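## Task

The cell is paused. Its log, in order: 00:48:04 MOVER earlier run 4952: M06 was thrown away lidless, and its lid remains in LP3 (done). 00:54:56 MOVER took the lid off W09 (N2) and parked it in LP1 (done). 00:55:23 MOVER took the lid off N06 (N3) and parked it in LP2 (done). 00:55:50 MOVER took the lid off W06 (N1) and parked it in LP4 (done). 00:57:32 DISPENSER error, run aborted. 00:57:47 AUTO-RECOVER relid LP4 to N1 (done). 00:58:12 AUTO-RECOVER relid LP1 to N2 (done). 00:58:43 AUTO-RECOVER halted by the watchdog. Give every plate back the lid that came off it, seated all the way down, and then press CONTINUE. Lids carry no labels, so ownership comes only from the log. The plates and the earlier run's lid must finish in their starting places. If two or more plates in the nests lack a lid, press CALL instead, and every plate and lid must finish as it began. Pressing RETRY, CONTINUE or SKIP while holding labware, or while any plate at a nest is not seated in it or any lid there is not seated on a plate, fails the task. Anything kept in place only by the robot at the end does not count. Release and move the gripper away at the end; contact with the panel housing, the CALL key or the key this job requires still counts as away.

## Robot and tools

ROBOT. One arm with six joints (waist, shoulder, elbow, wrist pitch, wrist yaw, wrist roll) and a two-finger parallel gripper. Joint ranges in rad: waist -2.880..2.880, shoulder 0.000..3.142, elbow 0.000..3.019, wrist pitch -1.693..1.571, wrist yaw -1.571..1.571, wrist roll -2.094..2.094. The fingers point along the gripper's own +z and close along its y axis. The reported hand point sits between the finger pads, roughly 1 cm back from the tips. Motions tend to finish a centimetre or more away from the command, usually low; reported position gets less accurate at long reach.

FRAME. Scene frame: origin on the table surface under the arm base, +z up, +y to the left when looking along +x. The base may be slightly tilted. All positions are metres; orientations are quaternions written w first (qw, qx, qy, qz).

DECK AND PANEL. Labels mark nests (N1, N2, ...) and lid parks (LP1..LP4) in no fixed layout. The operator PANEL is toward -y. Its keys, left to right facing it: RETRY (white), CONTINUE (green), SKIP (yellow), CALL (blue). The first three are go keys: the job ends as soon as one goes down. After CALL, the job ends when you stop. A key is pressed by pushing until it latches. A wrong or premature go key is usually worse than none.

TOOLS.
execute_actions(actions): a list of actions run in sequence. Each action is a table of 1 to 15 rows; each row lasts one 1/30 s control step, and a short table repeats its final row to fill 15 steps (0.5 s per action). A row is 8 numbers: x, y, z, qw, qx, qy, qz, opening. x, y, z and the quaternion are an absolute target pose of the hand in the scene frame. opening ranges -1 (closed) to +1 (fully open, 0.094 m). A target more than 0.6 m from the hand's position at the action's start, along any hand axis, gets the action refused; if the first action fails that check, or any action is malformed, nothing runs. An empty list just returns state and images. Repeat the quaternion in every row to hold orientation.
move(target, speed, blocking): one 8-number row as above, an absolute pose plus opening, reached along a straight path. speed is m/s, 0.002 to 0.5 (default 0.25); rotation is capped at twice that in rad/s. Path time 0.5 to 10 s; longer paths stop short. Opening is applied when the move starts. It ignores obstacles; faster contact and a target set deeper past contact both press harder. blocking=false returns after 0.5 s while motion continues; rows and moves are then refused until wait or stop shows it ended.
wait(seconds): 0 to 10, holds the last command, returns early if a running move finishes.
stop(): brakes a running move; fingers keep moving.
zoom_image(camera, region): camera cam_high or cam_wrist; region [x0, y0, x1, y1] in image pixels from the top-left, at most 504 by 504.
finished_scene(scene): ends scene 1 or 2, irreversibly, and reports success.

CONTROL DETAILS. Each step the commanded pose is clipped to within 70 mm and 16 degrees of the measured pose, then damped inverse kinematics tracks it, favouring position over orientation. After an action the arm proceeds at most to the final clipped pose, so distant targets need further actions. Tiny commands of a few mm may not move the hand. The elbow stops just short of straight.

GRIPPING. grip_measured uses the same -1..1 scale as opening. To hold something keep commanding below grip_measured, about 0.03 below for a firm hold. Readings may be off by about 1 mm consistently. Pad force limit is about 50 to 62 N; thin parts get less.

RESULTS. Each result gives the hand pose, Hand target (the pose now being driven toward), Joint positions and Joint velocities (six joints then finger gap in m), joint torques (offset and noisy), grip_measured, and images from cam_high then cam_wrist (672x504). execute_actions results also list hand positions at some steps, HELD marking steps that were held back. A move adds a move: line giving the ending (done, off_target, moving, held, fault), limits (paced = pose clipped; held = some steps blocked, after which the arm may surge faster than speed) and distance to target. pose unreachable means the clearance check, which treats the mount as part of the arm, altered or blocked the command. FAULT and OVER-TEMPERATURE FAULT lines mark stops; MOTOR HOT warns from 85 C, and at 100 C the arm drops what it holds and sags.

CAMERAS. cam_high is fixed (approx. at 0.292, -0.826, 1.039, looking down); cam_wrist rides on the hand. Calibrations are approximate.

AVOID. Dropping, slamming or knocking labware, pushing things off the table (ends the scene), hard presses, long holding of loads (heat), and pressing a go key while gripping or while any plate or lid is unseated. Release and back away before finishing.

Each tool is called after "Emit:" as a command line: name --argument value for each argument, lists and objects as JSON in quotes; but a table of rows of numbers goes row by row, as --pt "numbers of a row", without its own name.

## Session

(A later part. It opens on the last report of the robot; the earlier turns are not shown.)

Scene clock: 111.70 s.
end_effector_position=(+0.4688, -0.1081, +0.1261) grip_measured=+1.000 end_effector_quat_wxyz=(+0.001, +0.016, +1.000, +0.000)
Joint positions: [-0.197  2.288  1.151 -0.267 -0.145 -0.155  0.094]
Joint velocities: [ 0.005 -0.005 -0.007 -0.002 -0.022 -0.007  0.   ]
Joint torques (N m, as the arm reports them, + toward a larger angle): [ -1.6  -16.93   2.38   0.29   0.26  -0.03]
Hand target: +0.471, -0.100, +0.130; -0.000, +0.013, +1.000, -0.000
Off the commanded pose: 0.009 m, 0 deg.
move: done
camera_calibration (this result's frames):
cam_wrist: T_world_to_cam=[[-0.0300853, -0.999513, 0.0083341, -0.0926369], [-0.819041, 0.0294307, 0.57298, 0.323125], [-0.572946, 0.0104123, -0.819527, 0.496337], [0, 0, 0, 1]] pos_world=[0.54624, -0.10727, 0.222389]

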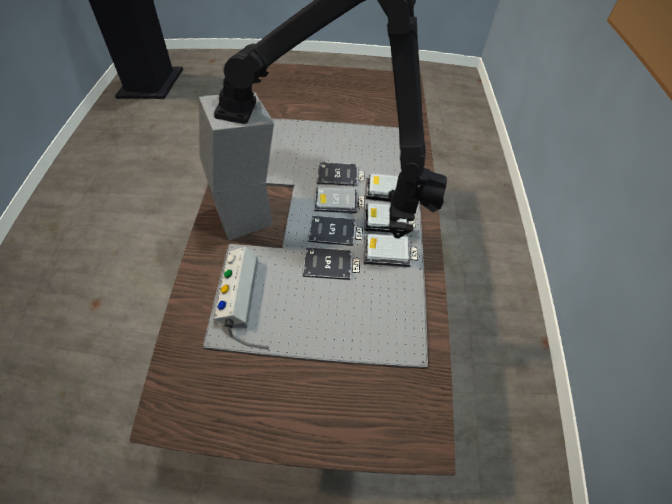

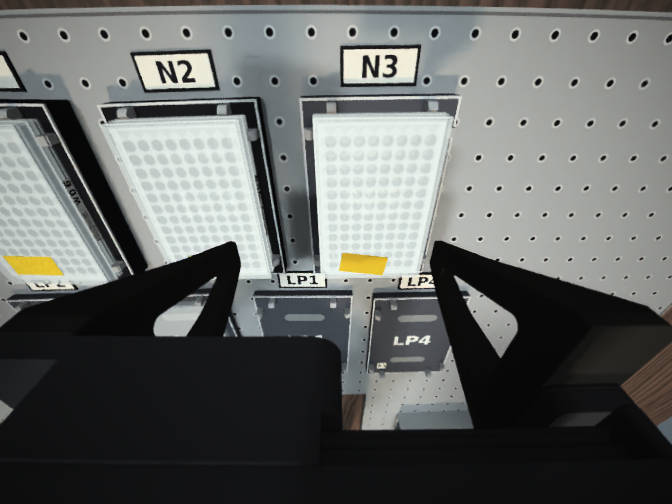

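Emit:
move --target '[0.415, -0.005, 0.075, 0, 0.013, 1, 0, -0.2]' --speed 0.15

Emit:
move --target '[0.415, -0.005, 0.035, 0, 0.013, 1, 0, -0.2]' --speed 0.03

Scene clock: 115.90 s.
end_effector_position=(+0.4215, -0.0048, +0.0812) grip_measured=-0.197 end_effector_quat_wxyz=(+0.001, +0.010, +1.000, +0.001)
Joint positions: [ 0.024  2.349  1.032 -0.06  -0.107  0.052  0.038]
Joint velocities: [-0.015  0.005  0.002 -0.002 -0.022  0.066  0.   ]
Joint torques (N m, as the arm reports them, + toward a larger angle): [ -1.52 -13.37   0.9    1.19   0.27   0.01]
Hand target: +0.416, -0.004, +0.074; -0.002, +0.013, +1.000, -0.001
Off the commanded pose: 0.009 m, 0 deg.
move: done
camera_calibration (this result's frames):
cam_wrist: T_world_to_cam=[[-0.0171301, -0.999831, 0.00668519, 0.00422919], [-0.819138, 0.0178677, 0.573319, 0.307097], [-0.573341, 0.00434494, -0.819305, 0.431516], [0, 0, 0, 1]] pos_world=[0.499033, -0.00313356, 0.177451]

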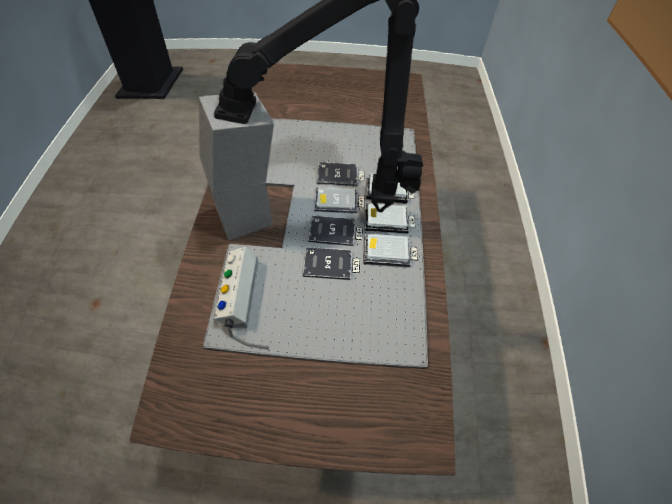

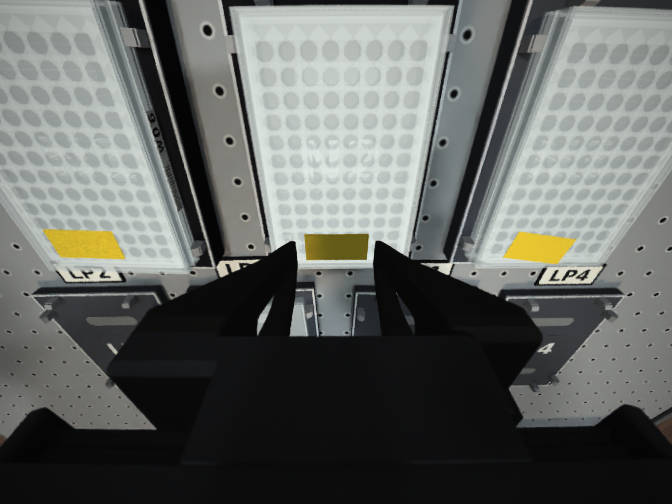

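Scene clock: 117.67 s.
end_effector_position=(+0.4214, -0.0078, +0.0524) grip_measured=-0.197 end_effector_quat_wxyz=(+0.004, +0.013, +1.000, +0.001)
Joint positions: [ 0.024  2.428  1.077 -0.02  -0.107  0.058  0.038]
Joint velocities: [ 0.005 -0.005  0.007  0.007 -0.007 -0.051 -0.001]
Joint torques (N m, as the arm reports them, + toward a larger angle): [ -1.   -11.58   1.98   1.57   0.29   0.02]
Hand target: +0.414, -0.005, +0.036; +0.000, +0.013, +1.000, -0.000
Off the commanded pose: 0.019 m, 0 deg.
move: off_target
camera_calibration (this result's frames):
cam_wrist: T_world_to_cam=[[-0.023053, -0.999714, 0.00635607, 0.00390846], [-0.822259, 0.0225765, 0.568666, 0.325076], [-0.568647, 0.00788312, -0.822544, 0.40612], [0, 0, 0, 1]] pos_world=[0.498326, -0.00663322, 0.149167]

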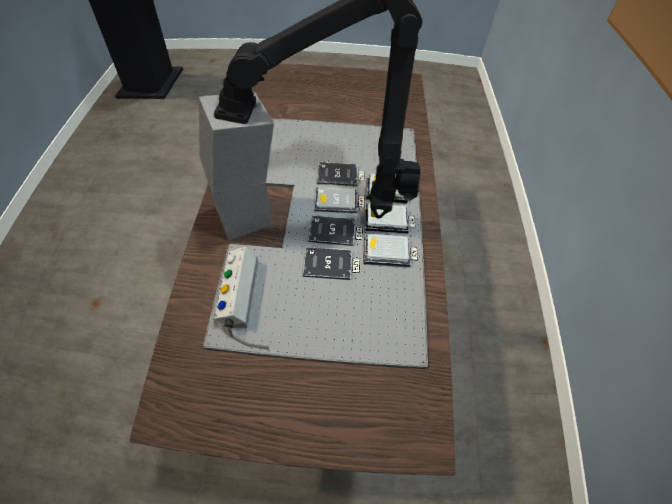

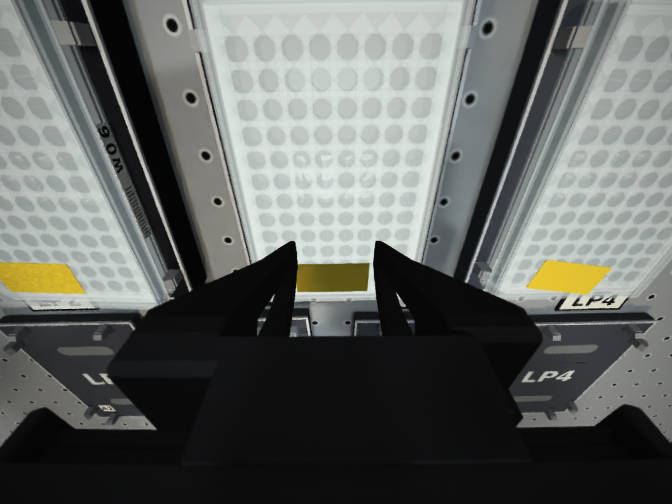

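Emit:
move --target '[0.415, 0.0, 0.085, 0, 0.013, 1, 0, -0.2]' --speed 0.1

Emit:
move --target '[0.415, 0.128, 0.085, 0, 0.013, 1, 0, -0.2]' --speed 0.15

Scene clock: 119.70 s.
end_effector_position=(+0.4153, -0.0050, +0.0818) grip_measured=-0.197 end_effector_quat_wxyz=(+0.002, +0.014, +1.000, +0.001)
Joint positions: [ 0.024  2.346  1.012 -0.041 -0.106  0.061  0.038]
Joint velocities: [-0.015  0.005  0.002 -0.002 -0.022  0.007 -0.001]
Joint torques (N m, as the arm reports them, + toward a larger angle): [ -0.98 -16.     0.53   0.3    0.29  -0.03]
Hand target: +0.415, +0.000, +0.085; +0.000, +0.013, +1.000, -0.000
Off the commanded pose: 0.006 m, 0 deg.
move: done
camera_calibration (this result's frames):
cam_wrist: T_world_to_cam=[[-0.0264794, -0.999625, 0.0069329, 0.00778186], [-0.820017, 0.0256871, 0.571762, 0.302203], [-0.571726, 0.00945482, -0.82039, 0.427889], [0, 0, 0, 1]] pos_world=[0.492653, -0.00402941, 0.178193]

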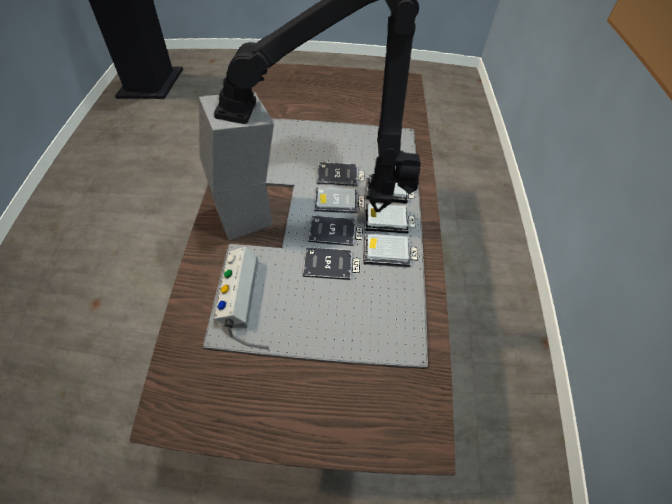

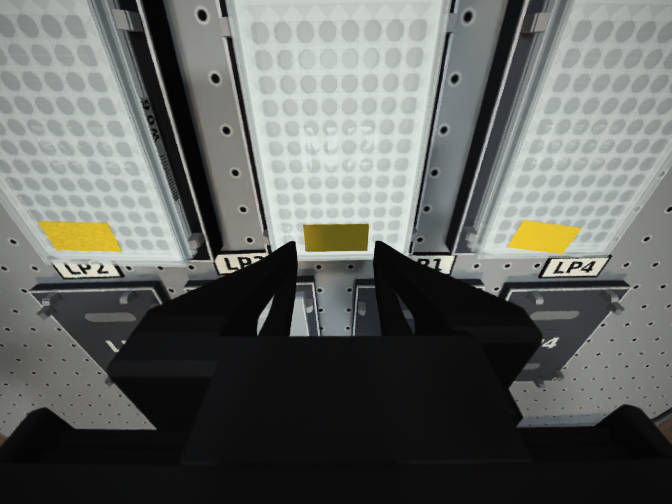

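Scene clock: 121.07 s.
end_effector_position=(+0.4088, +0.1254, +0.0782) grip_measured=-0.197 end_effector_quat_wxyz=(-0.007, +0.008, +1.000, -0.001)
Joint positions: [ 0.314  2.332  1.055 -0.096 -0.049  0.333  0.038]
Joint velocities: [-0.015 -0.005  0.002 -0.002  0.007 -0.007 -0.001]
Joint torques (N m, as the arm reports them, + toward a larger angle): [ -0.54 -16.45   1.42   0.26   0.3   -0.01]
Hand target: +0.416, +0.128, +0.085; -0.002, +0.013, +1.000, -0.001
Off the commanded pose: 0.010 m, 1 deg.
move: done
camera_calibration (this result's frames):
cam_wrist: T_world_to_cam=[[-0.0142816, -0.999835, 0.0111816, 0.1327], [-0.809121, 0.0181262, 0.587362, 0.290784], [-0.587468, -0.000658792, -0.809247, 0.426817], [0, 0, 0, 1]] pos_world=[0.487916, 0.127689, 0.173121]

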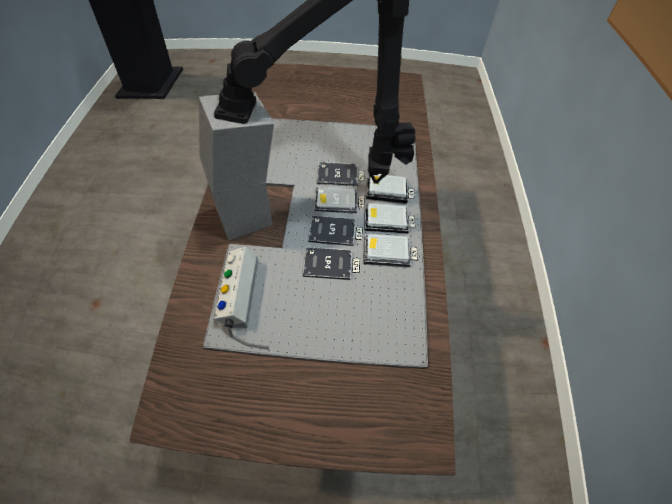

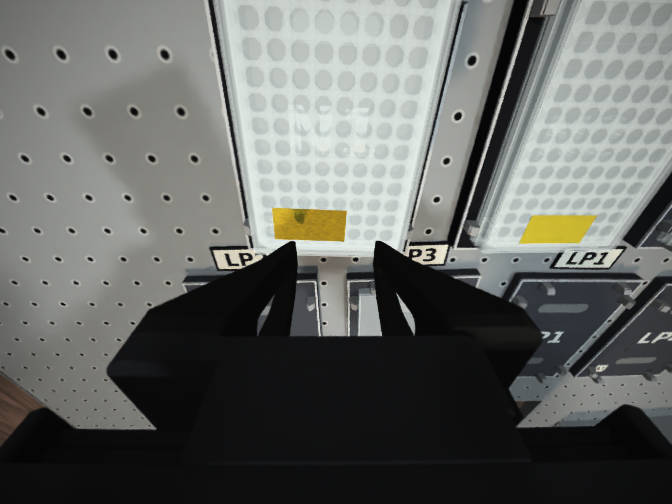

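Emit:
move --target '[0.418, 0.128, 0.035, 0, 0.013, 1, 0, -0.2]' --speed 0.03

Scene clock: 123.27 s.
end_effector_position=(+0.4174, +0.1273, +0.0589) grip_measured=-0.198 end_effector_quat_wxyz=(-0.002, +0.010, +1.000, +0.001)
Joint positions: [ 0.314  2.386  1.104 -0.079 -0.049  0.335  0.038]
Joint velocities: [-0.024 -0.005 -0.012 -0.002 -0.066 -0.007 -0.002]
Joint torques (N m, as the arm reports them, + toward a larger angle): [ -0.59 -10.74   4.02   1.8    0.27   0.02]
Hand target: +0.417, +0.127, +0.036; -0.000, +0.013, +1.000, +0.000
Off the commanded pose: 0.024 m, 0 deg.
move: off_target
camera_calibration (this result's frames):
cam_wrist: T_world_to_cam=[[-0.0165257, -0.999835, 0.00748043, 0.136098], [-0.815417, 0.0178065, 0.5786, 0.312271], [-0.578638, 0.00346213, -0.815577, 0.41247], [0, 0, 0, 1]] pos_world=[0.495551, 0.129088, 0.154703]

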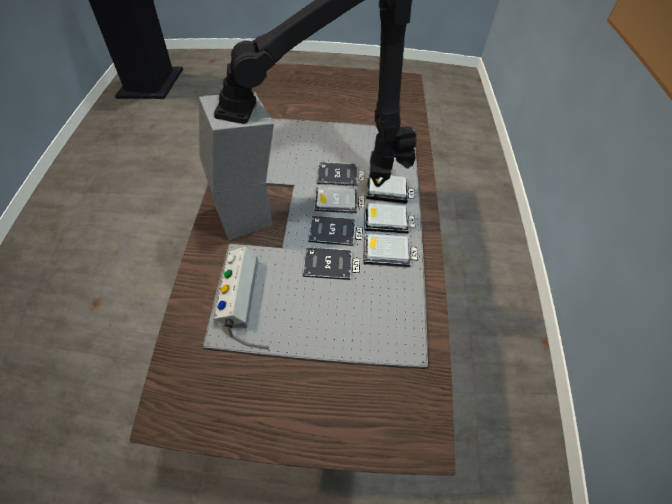

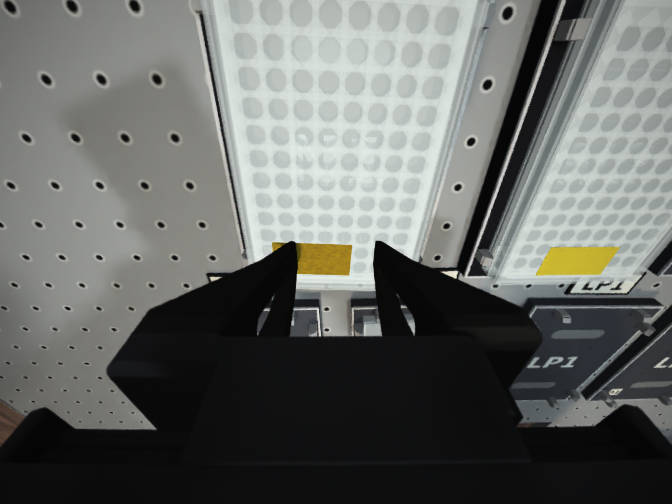

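Emit:
execute_actions --actions '[[[0.416,0.127,0.040,0,0.013,1,0,-0.2],[0.415,0.127,0.040,0,0.013,1,0,-0.2],[0.414,0.127,0.040,0,0.013,1,0,-0.2],[0.413,0.127,0.040,0,0.013,1,0,-0.2],[0.412,0.127,0.040,0,0.013,1,0,-0.2],[0.411,0.127,0.040,0,0.013,1,0,-0.2],[0.410,0.127,0.040,0,0.013,1,0,-0.2],[0.409,0.127,0.040,0,0.013,1,0,-0.2],[0.408,0.127,0.040,0,0.013,1,0,-0.2],[0.407,0.127,0.040,0,0.013,1,0,-0.2],[0.406,0.127,0.040,0,0.013,1,0,-0.2],[0.405,0.127,0.040,0,0.013,1,0,-0.2],[0.404,0.127,0.040,0,0.013,1,0,-0.2],[0.403,0.127,0.040,0,0.013,1,0,-0.2],[0.402,0.127,0.040,0,0.013,1,0,-0.2]],[[0.402,0.127,0.040,0,0.013,1,0,-0.2]]]'

Scene clock: 126.23 s.
end_effector_position=(+0.4164, +0.1269, +0.0585) grip_measured=-0.198 end_effector_quat_wxyz=(+0.008, +0.010, +1.000, +0.004)
Joint positions: [ 0.314  2.386  1.087 -0.041 -0.049  0.338  0.038]
Joint velocities: [-0.005  0.005 -0.002 -0.007 -0.081  0.007  0.   ]
Joint torques (N m, as the arm reports them, + toward a larger angle): [  0.11 -11.68   1.27   1.67   0.39   0.07]
Hand target: +0.401, +0.127, +0.041; -0.000, +0.013, +1.000, -0.000
Off the commanded pose: 0.023 m, 1 deg.
Step readings (end_effector_position; steps 1 to 15: 1st action; 16 to 30: 2nd action):
0: (+0.4174, +0.1273, +0.0589)
1: (+0.4174, +0.1273, +0.0589)
2: (+0.4174, +0.1273, +0.0589)
4: (+0.4174, +0.1273, +0.0589)
8: (+0.4171, +0.1272, +0.0588)
15: (+0.4166, +0.1270, +0.0586)
16: (+0.4165, +0.1270, +0.0586)
17: (+0.4165, +0.1270, +0.0585)
19: (+0.4164, +0.1270, +0.0585)
23: (+0.4164, +0.1269, +0.0585)
30: end_effector_position above
camera_calibration (this result's frames):
cam_wrist: T_world_to_cam=[[-0.017911, -0.999839, 0.000473444, 0.136696], [-0.826956, 0.0150801, 0.562065, 0.317741], [-0.561982, 0.0096756, -0.827093, 0.404467], [0, 0, 0, 1]] pos_world=[0.492509, 0.127969, 0.155876]

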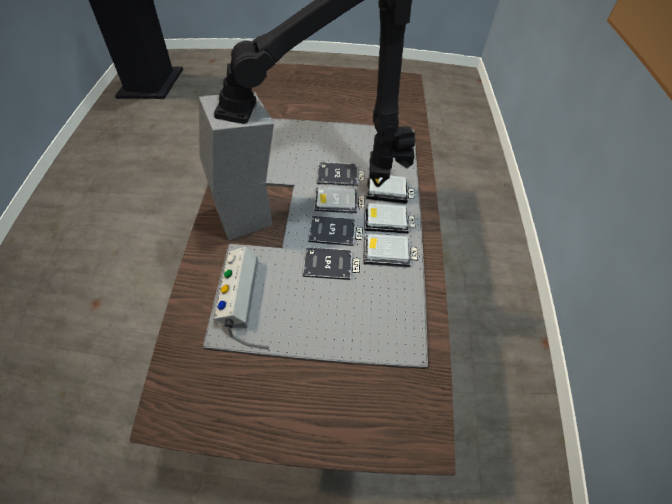

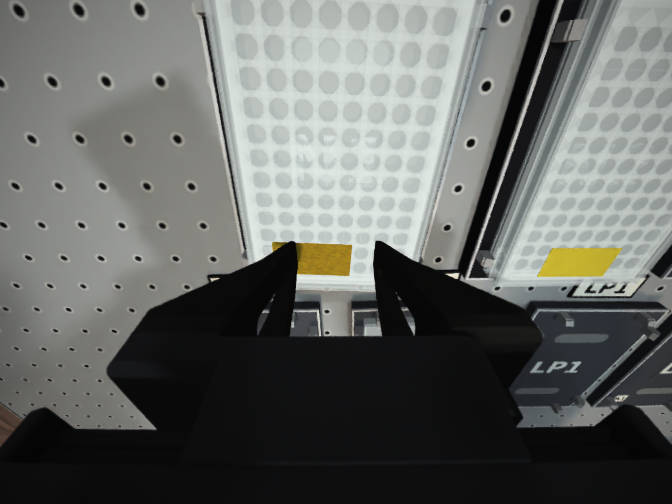

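Emit:
move --target '[0.455, 0.127, 0.12, 0, 0.013, 1, 0, 1]' --speed 0.1

Scene clock: 127.80 s.
end_effector_position=(+0.4462, +0.1299, +0.1147) grip_measured=+1.000 end_effector_quat_wxyz=(-0.004, +0.011, +1.000, -0.002)
Joint positions: [ 0.296  2.249  1.104 -0.223 -0.049  0.322  0.094]
Joint velocities: [ 0.005  0.005 -0.002 -0.007 -0.095  0.037  0.   ]
Joint torques (N m, as the arm reports them, + toward a larger angle): [ -1.87 -16.54   2.89   0.34  -0.02  -0.13]
Hand target: +0.455, +0.127, +0.120; +0.000, +0.013, +1.000, +0.000
Off the commanded pose: 0.011 m, 1 deg.
move: off_target
camera_calibration (this result's frames):
cam_wrist: T_world_to_cam=[[-0.020193, -0.999715, 0.0127136, 0.139712], [-0.812853, 0.0238198, 0.581982, 0.301084], [-0.582119, 0.00141767, -0.813102, 0.476181], [0, 0, 0, 1]] pos_world=[0.524752, 0.131825, 0.210182]

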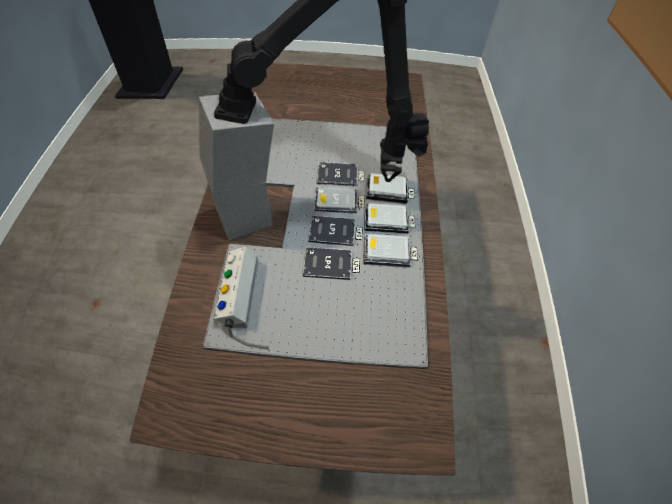

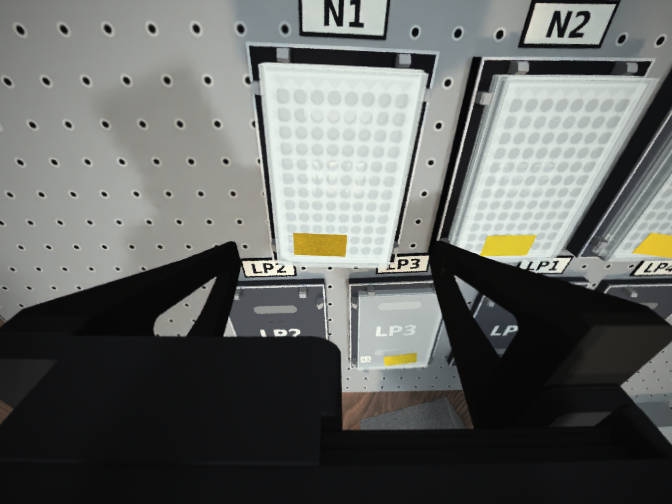

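Emit:
zoom_image --camera "cam_wrist" --region '[230, 30, 672, 290]'

Region (230, 30, 672, 290) of cam_wrist's 672x504 image, scaled by 1.140, with more detail than that image has; it fills the top 296 rows of this view, and the rest is white.

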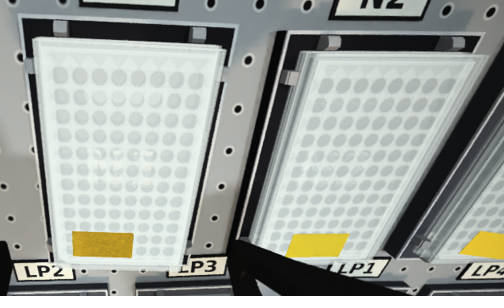

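Emit:
move --target '[0.495, 0.127, 0.08, 0, 0.013, 1, 0, -0.2]' --speed 0.1

Emit:
move --target '[0.495, 0.127, 0.035, 0, 0.013, 1, 0, -0.2]' --speed 0.03

Scene clock: 130.13 s.
end_effector_position=(+0.4962, +0.1332, +0.0886) grip_measured=-0.197 end_effector_quat_wxyz=(+0.009, +0.011, +1.000, +0.002)
Joint positions: [ 0.277  2.345  1.271 -0.268 -0.053  0.304  0.038]
Joint velocities: [-0.015 -0.005  0.002  0.007 -0.022 -0.081 -0.   ]
Joint torques (N m, as the arm reports them, + toward a larger angle): [ -2.04 -15.33   4.12   0.3   -0.02  -0.13]
Hand target: +0.495, +0.126, +0.080; +0.001, +0.013, +1.000, +0.000
Off the commanded pose: 0.011 m, 1 deg.
move: off_target
camera_calibration (this result's frames):
cam_wrist: T_world_to_cam=[[-0.0197451, -0.999795, 0.00441148, 0.144942], [-0.827553, 0.0188191, 0.561073, 0.366637], [-0.561041, 0.0074277, -0.827755, 0.474032], [0, 0, 0, 1]] pos_world=[0.572225, 0.134491, 0.186033]

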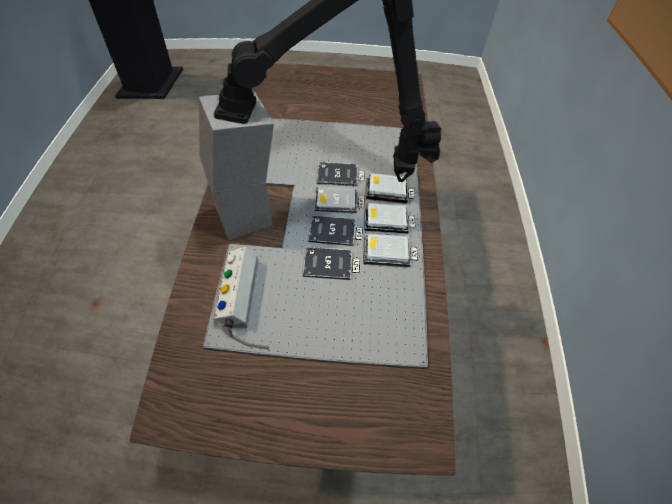

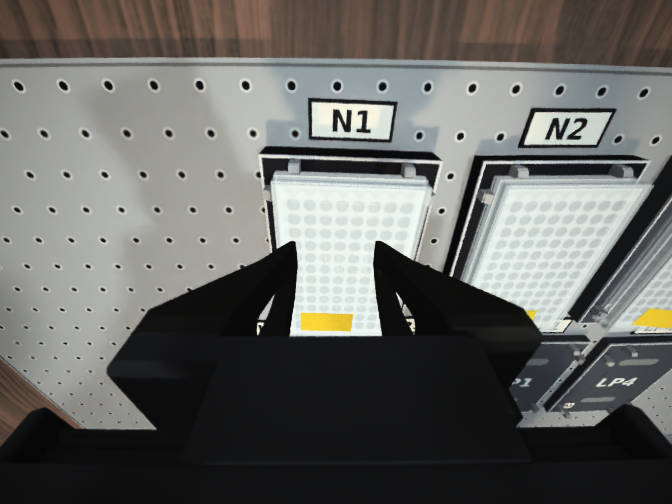

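Scene clock: 132.17 s.
end_effector_position=(+0.4953, +0.1315, +0.0603) grip_measured=-0.198 end_effector_quat_wxyz=(+0.002, +0.010, +1.000, +0.001)
Joint positions: [ 0.277  2.418  1.321 -0.258 -0.054  0.302  0.038]
Joint velocities: [-0.005 -0.015 -0.017  0.017 -0.037  0.066  0.001]
Joint torques (N m, as the arm reports them, + toward a larger angle): [ -1.49 -12.68   5.54   1.48   0.09  -0.08]
Hand target: +0.493, +0.126, +0.036; -0.000, +0.013, +1.000, -0.000
Off the commanded pose: 0.026 m, 0 deg.
move: off_target
camera_calibration (this result's frames):
cam_wrist: T_world_to_cam=[[-0.0184512, -0.999801, 0.00752983, 0.142511], [-0.820412, 0.0194443, 0.571442, 0.377555], [-0.571475, 0.00436625, -0.820608, 0.455253], [0, 0, 0, 1]] pos_world=[0.572546, 0.133154, 0.156761]

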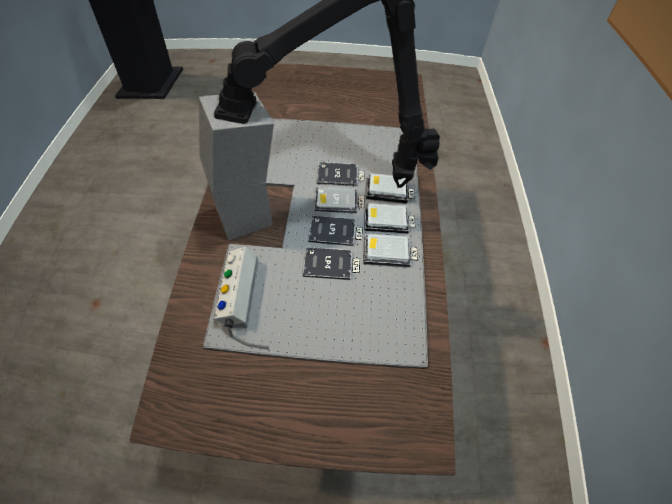

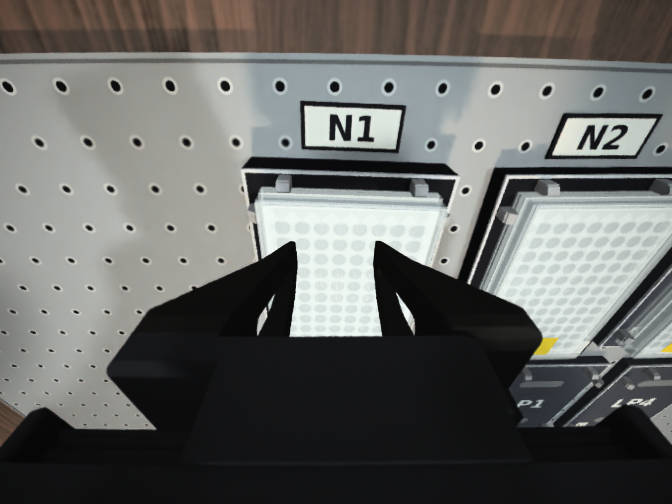

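Emit:
move --target '[0.495, 0.10, 0.085, 0, 0.013, 1, 0, -0.2]' --speed 0.1

Emit:
move --target '[0.495, -0.005, 0.08, 0, 0.013, 1, 0, -0.2]' --speed 0.15

Emit:
move --target '[0.495, -0.005, 0.03, 0, 0.013, 1, 0, -0.2]' --speed 0.03

Scene clock: 134.43 s.
end_effector_position=(+0.4905, +0.1002, +0.0782) grip_measured=-0.198 end_effector_quat_wxyz=(-0.001, +0.016, +1.000, -0.002)
Joint positions: [ 0.221  2.37   1.263 -0.259 -0.063  0.258  0.038]
Joint velocities: [-0.015  0.005 -0.022  0.007  0.051 -0.037 -0.001]
Joint torques (N m, as the arm reports them, + toward a larger angle): [ -1.36 -18.5    2.54   0.31  -0.06  -0.12]
Hand target: +0.495, +0.100, +0.085; +0.000, +0.013, +1.000, +0.000
Off the commanded pose: 0.008 m, 0 deg.
move: done
camera_calibration (this result's frames):
cam_wrist: T_world_to_cam=[[-0.0291595, -0.999502, 0.0120543, 0.115846], [-0.816126, 0.0307691, 0.577055, 0.360347], [-0.577138, 0.00698882, -0.816616, 0.469561], [0, 0, 0, 1]] pos_world=[0.568469, 0.101419, 0.174115]

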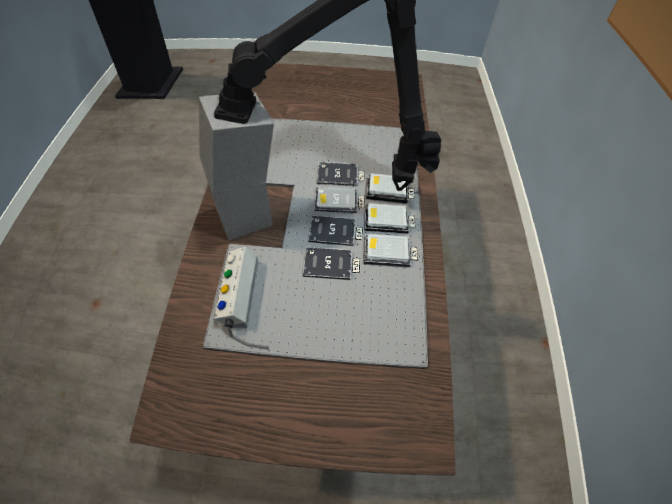

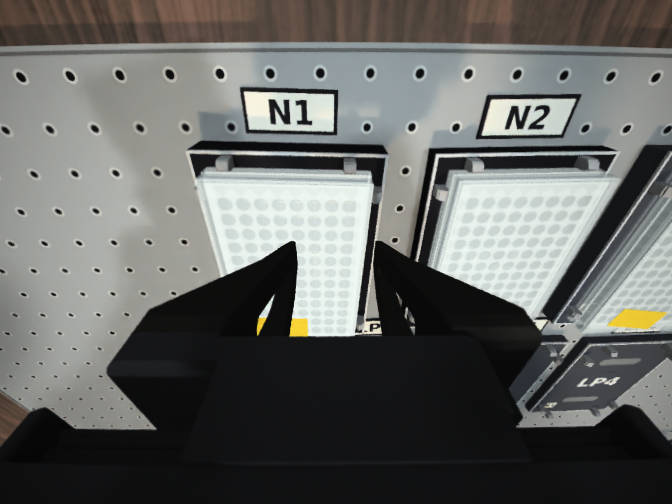

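Scene clock: 135.60 s.
end_effector_position=(+0.4963, -0.0059, +0.0853) grip_measured=-0.198 end_effector_quat_wxyz=(+0.002, +0.019, +1.000, -0.001)
Joint positions: [ 0.018  2.37   1.242 -0.248 -0.103  0.064  0.038]
Joint velocities: [ 0.005  0.015 -0.007  0.002  0.022 -0.125  0.001]
Joint torques (N m, as the arm reports them, + toward a larger angle): [ -2.   -15.94   2.51   1.14  -0.04  -0.16]
Hand target: +0.494, -0.005, +0.080; +0.001, +0.013, +1.000, +0.001
Off the commanded pose: 0.006 m, 1 deg.
move: done
camera_calibration (this result's frames):
cam_wrist: T_world_to_cam=[[-0.0356497, -0.999306, 0.0107958, 0.0132383], [-0.819293, 0.0354103, 0.57228, 0.366246], [-0.572265, 0.0115567, -0.819987, 0.477392], [0, 0, 0, 1]] pos_world=[0.573729, -0.00525688, 0.181717]

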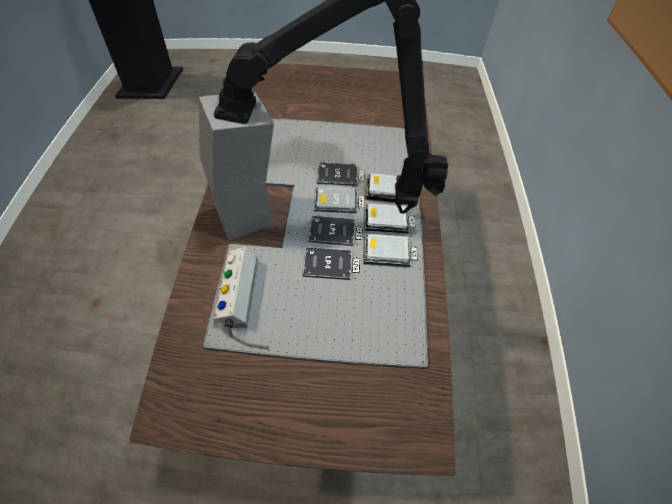

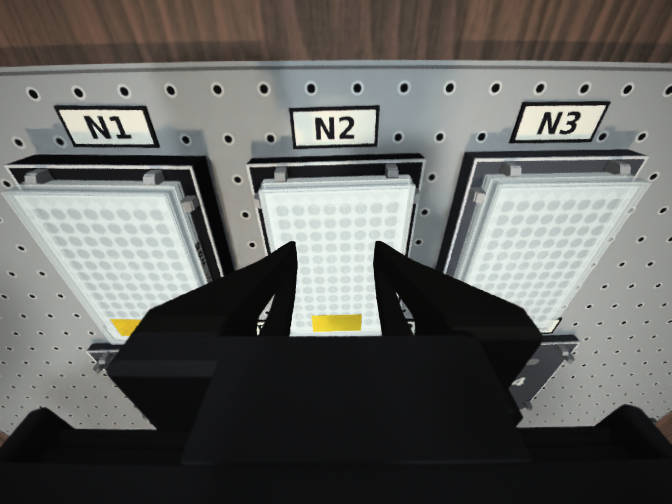

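Scene clock: 137.67 s.
end_effector_position=(+0.4971, -0.0092, +0.0536) grip_measured=-0.198 end_effector_quat_wxyz=(+0.001, +0.019, +1.000, -0.001)
Joint positions: [ 0.018  2.452  1.296 -0.222 -0.104  0.064  0.038]
Joint velocities: [ 0.005 -0.005 -0.022 -0.012 -0.022  0.037 -0.002]
Joint torques (N m, as the arm reports them, + toward a larger angle): [ -1.27 -12.74   4.84   1.59   0.14  -0.08]
Hand target: +0.494, -0.005, +0.031; -0.000, +0.013, +1.000, -0.000
Off the commanded pose: 0.024 m, 1 deg.
move: off_target
camera_calibration (this result's frames):
cam_wrist: T_world_to_cam=[[-0.0353759, -0.999319, 0.010486, 0.0101998], [-0.818645, 0.0349951, 0.573233, 0.384831], [-0.57321, 0.0116943, -0.819325, 0.452245], [0, 0, 0, 1]] pos_world=[0.574632, -0.00856301, 0.149831]

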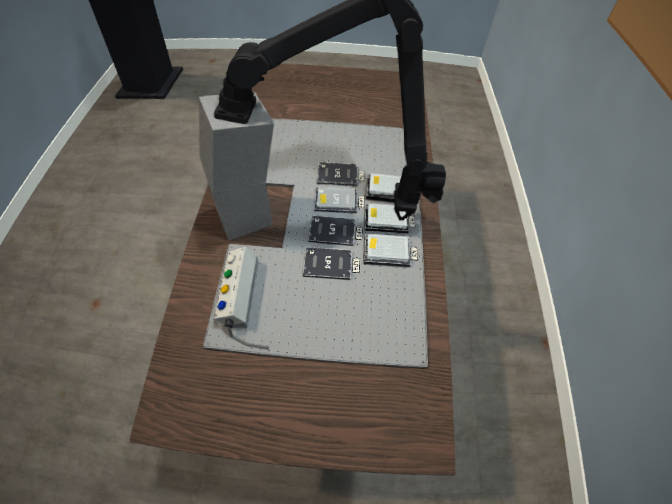

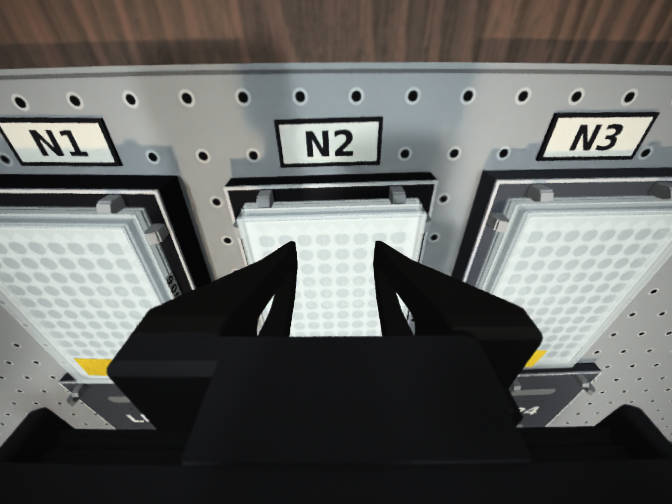

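Emit:
move --target '[0.495, -0.03, 0.085, 0, 0.013, 1, 0, -0.2]' --speed 0.1

Emit:
move --target '[0.495, -0.135, 0.08, 0, 0.013, 1, 0, -0.2]' --speed 0.15

Emit:
move --target '[0.495, -0.135, 0.03, 0, 0.013, 1, 0, -0.2]' --speed 0.03

Scene clock: 143.67 s.
end_effector_position=(+0.4924, -0.0268, +0.0791) grip_measured=-0.198 end_effector_quat_wxyz=(-0.000, +0.014, +1.000, -0.001)
Joint positions: [-0.021  2.39   1.246 -0.242 -0.111  0.015  0.038]
Joint velocities: [-0.005  0.015 -0.017 -0.007 -0.11  -0.022 -0.002]
Joint torques (N m, as the arm reports them, + toward a larger angle): [ -3.08 -17.73   2.35   0.29  -0.05  -0.13]
Hand target: +0.495, -0.030, +0.085; +0.000, +0.013, +1.000, +0.000
Off the commanded pose: 0.007 m, 0 deg.
move: done
camera_calibration (this result's frames):
cam_wrist: T_world_to_cam=[[-0.0252974, -0.999623, 0.0106863, -0.0128385], [-0.817161, 0.0268352, 0.575785, 0.365753], [-0.575855, 0.00583344, -0.817531, 0.471704], [0, 0, 0, 1]] pos_world=[0.570187, -0.0254003, 0.175175]

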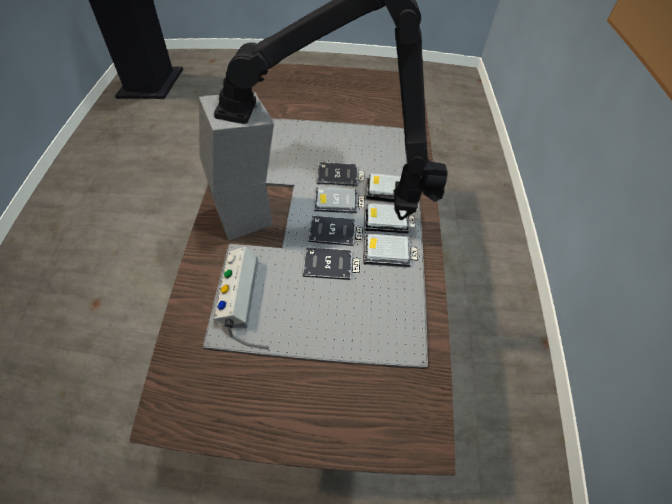

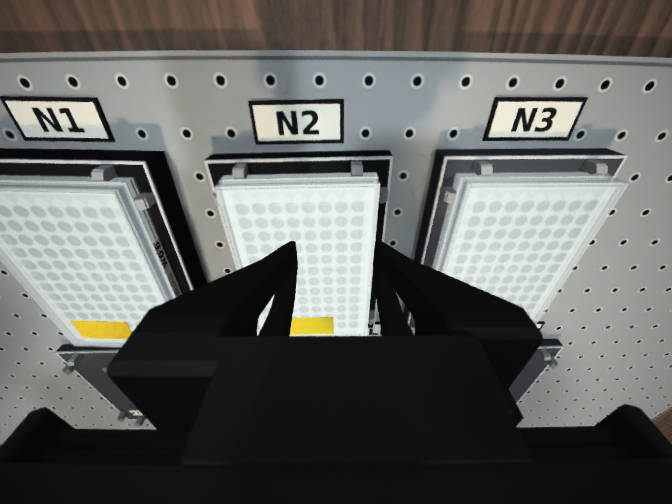

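Scene clock: 144.87 s.
end_effector_position=(+0.4985, -0.1345, +0.0906) grip_measured=-0.198 end_effector_quat_wxyz=(+0.011, +0.016, +1.000, -0.003)
Joint positions: [-0.225  2.407  1.296 -0.277 -0.147 -0.179  0.038]
Joint velocities: [-0.005 -0.005 -0.002  0.022  0.007 -0.007  0.   ]
Joint torques (N m, as the arm reports them, + toward a larger angle): [ -2.95 -15.71   4.11   0.37  -0.05  -0.17]
Hand target: +0.493, -0.135, +0.081; +0.002, +0.013, +1.000, +0.000
Off the commanded pose: 0.011 m, 1 deg.
move: off_target
camera_calibration (this result's frames):
cam_wrist: T_world_to_cam=[[-0.0299148, -0.999446, 0.0145665, -0.118512], [-0.829892, 0.0329571, 0.556951, 0.375912], [-0.557122, 0.00457242, -0.830418, 0.476889], [0, 0, 0, 1]] pos_world=[0.574106, -0.133016, 0.188379]

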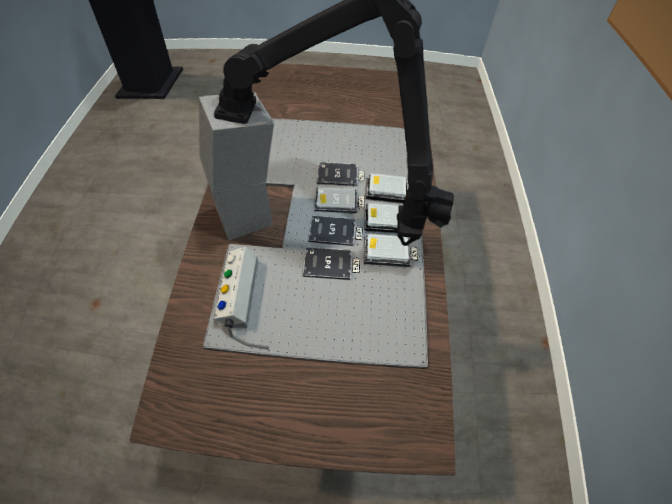

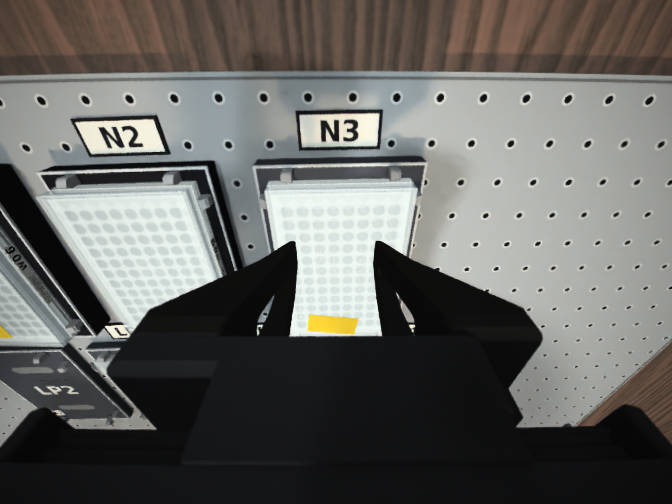

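Scene clock: 147.13 s.
end_effector_position=(+0.4963, -0.1392, +0.0560) grip_measured=-0.198 end_effector_quat_wxyz=(+0.003, +0.017, +1.000, -0.001)
Joint positions: [-0.225  2.496  1.361 -0.269 -0.147 -0.179  0.038]
Joint velocities: [-0.005  0.024  0.012 -0.012 -0.037 -0.066  0.001]
Joint torques (N m, as the arm reports them, + toward a larger angle): [ -2.1  -12.78   5.64   1.4    0.16  -0.04]
Hand target: +0.493, -0.135, +0.031; -0.000, +0.013, +1.000, -0.000
Off the commanded pose: 0.026 m, 1 deg.
move: off_target
camera_calibration (this result's frames):
cam_wrist: T_world_to_cam=[[-0.0320751, -0.999426, 0.0109172, -0.121472], [-0.821184, 0.0325781, 0.569733, 0.38843], [-0.569762, 0.00930921, -0.821757, 0.453427], [0, 0, 0, 1]] pos_world=[0.573421, -0.138278, 0.152631]

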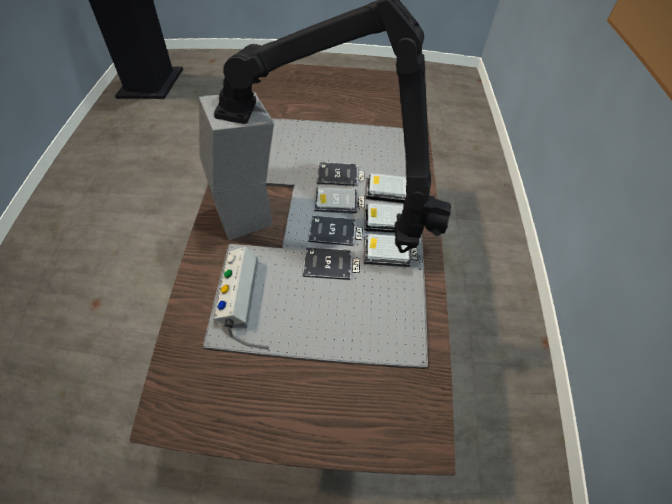

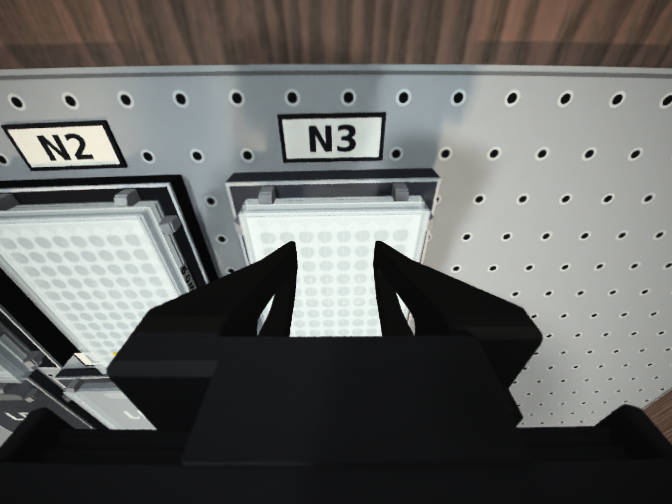

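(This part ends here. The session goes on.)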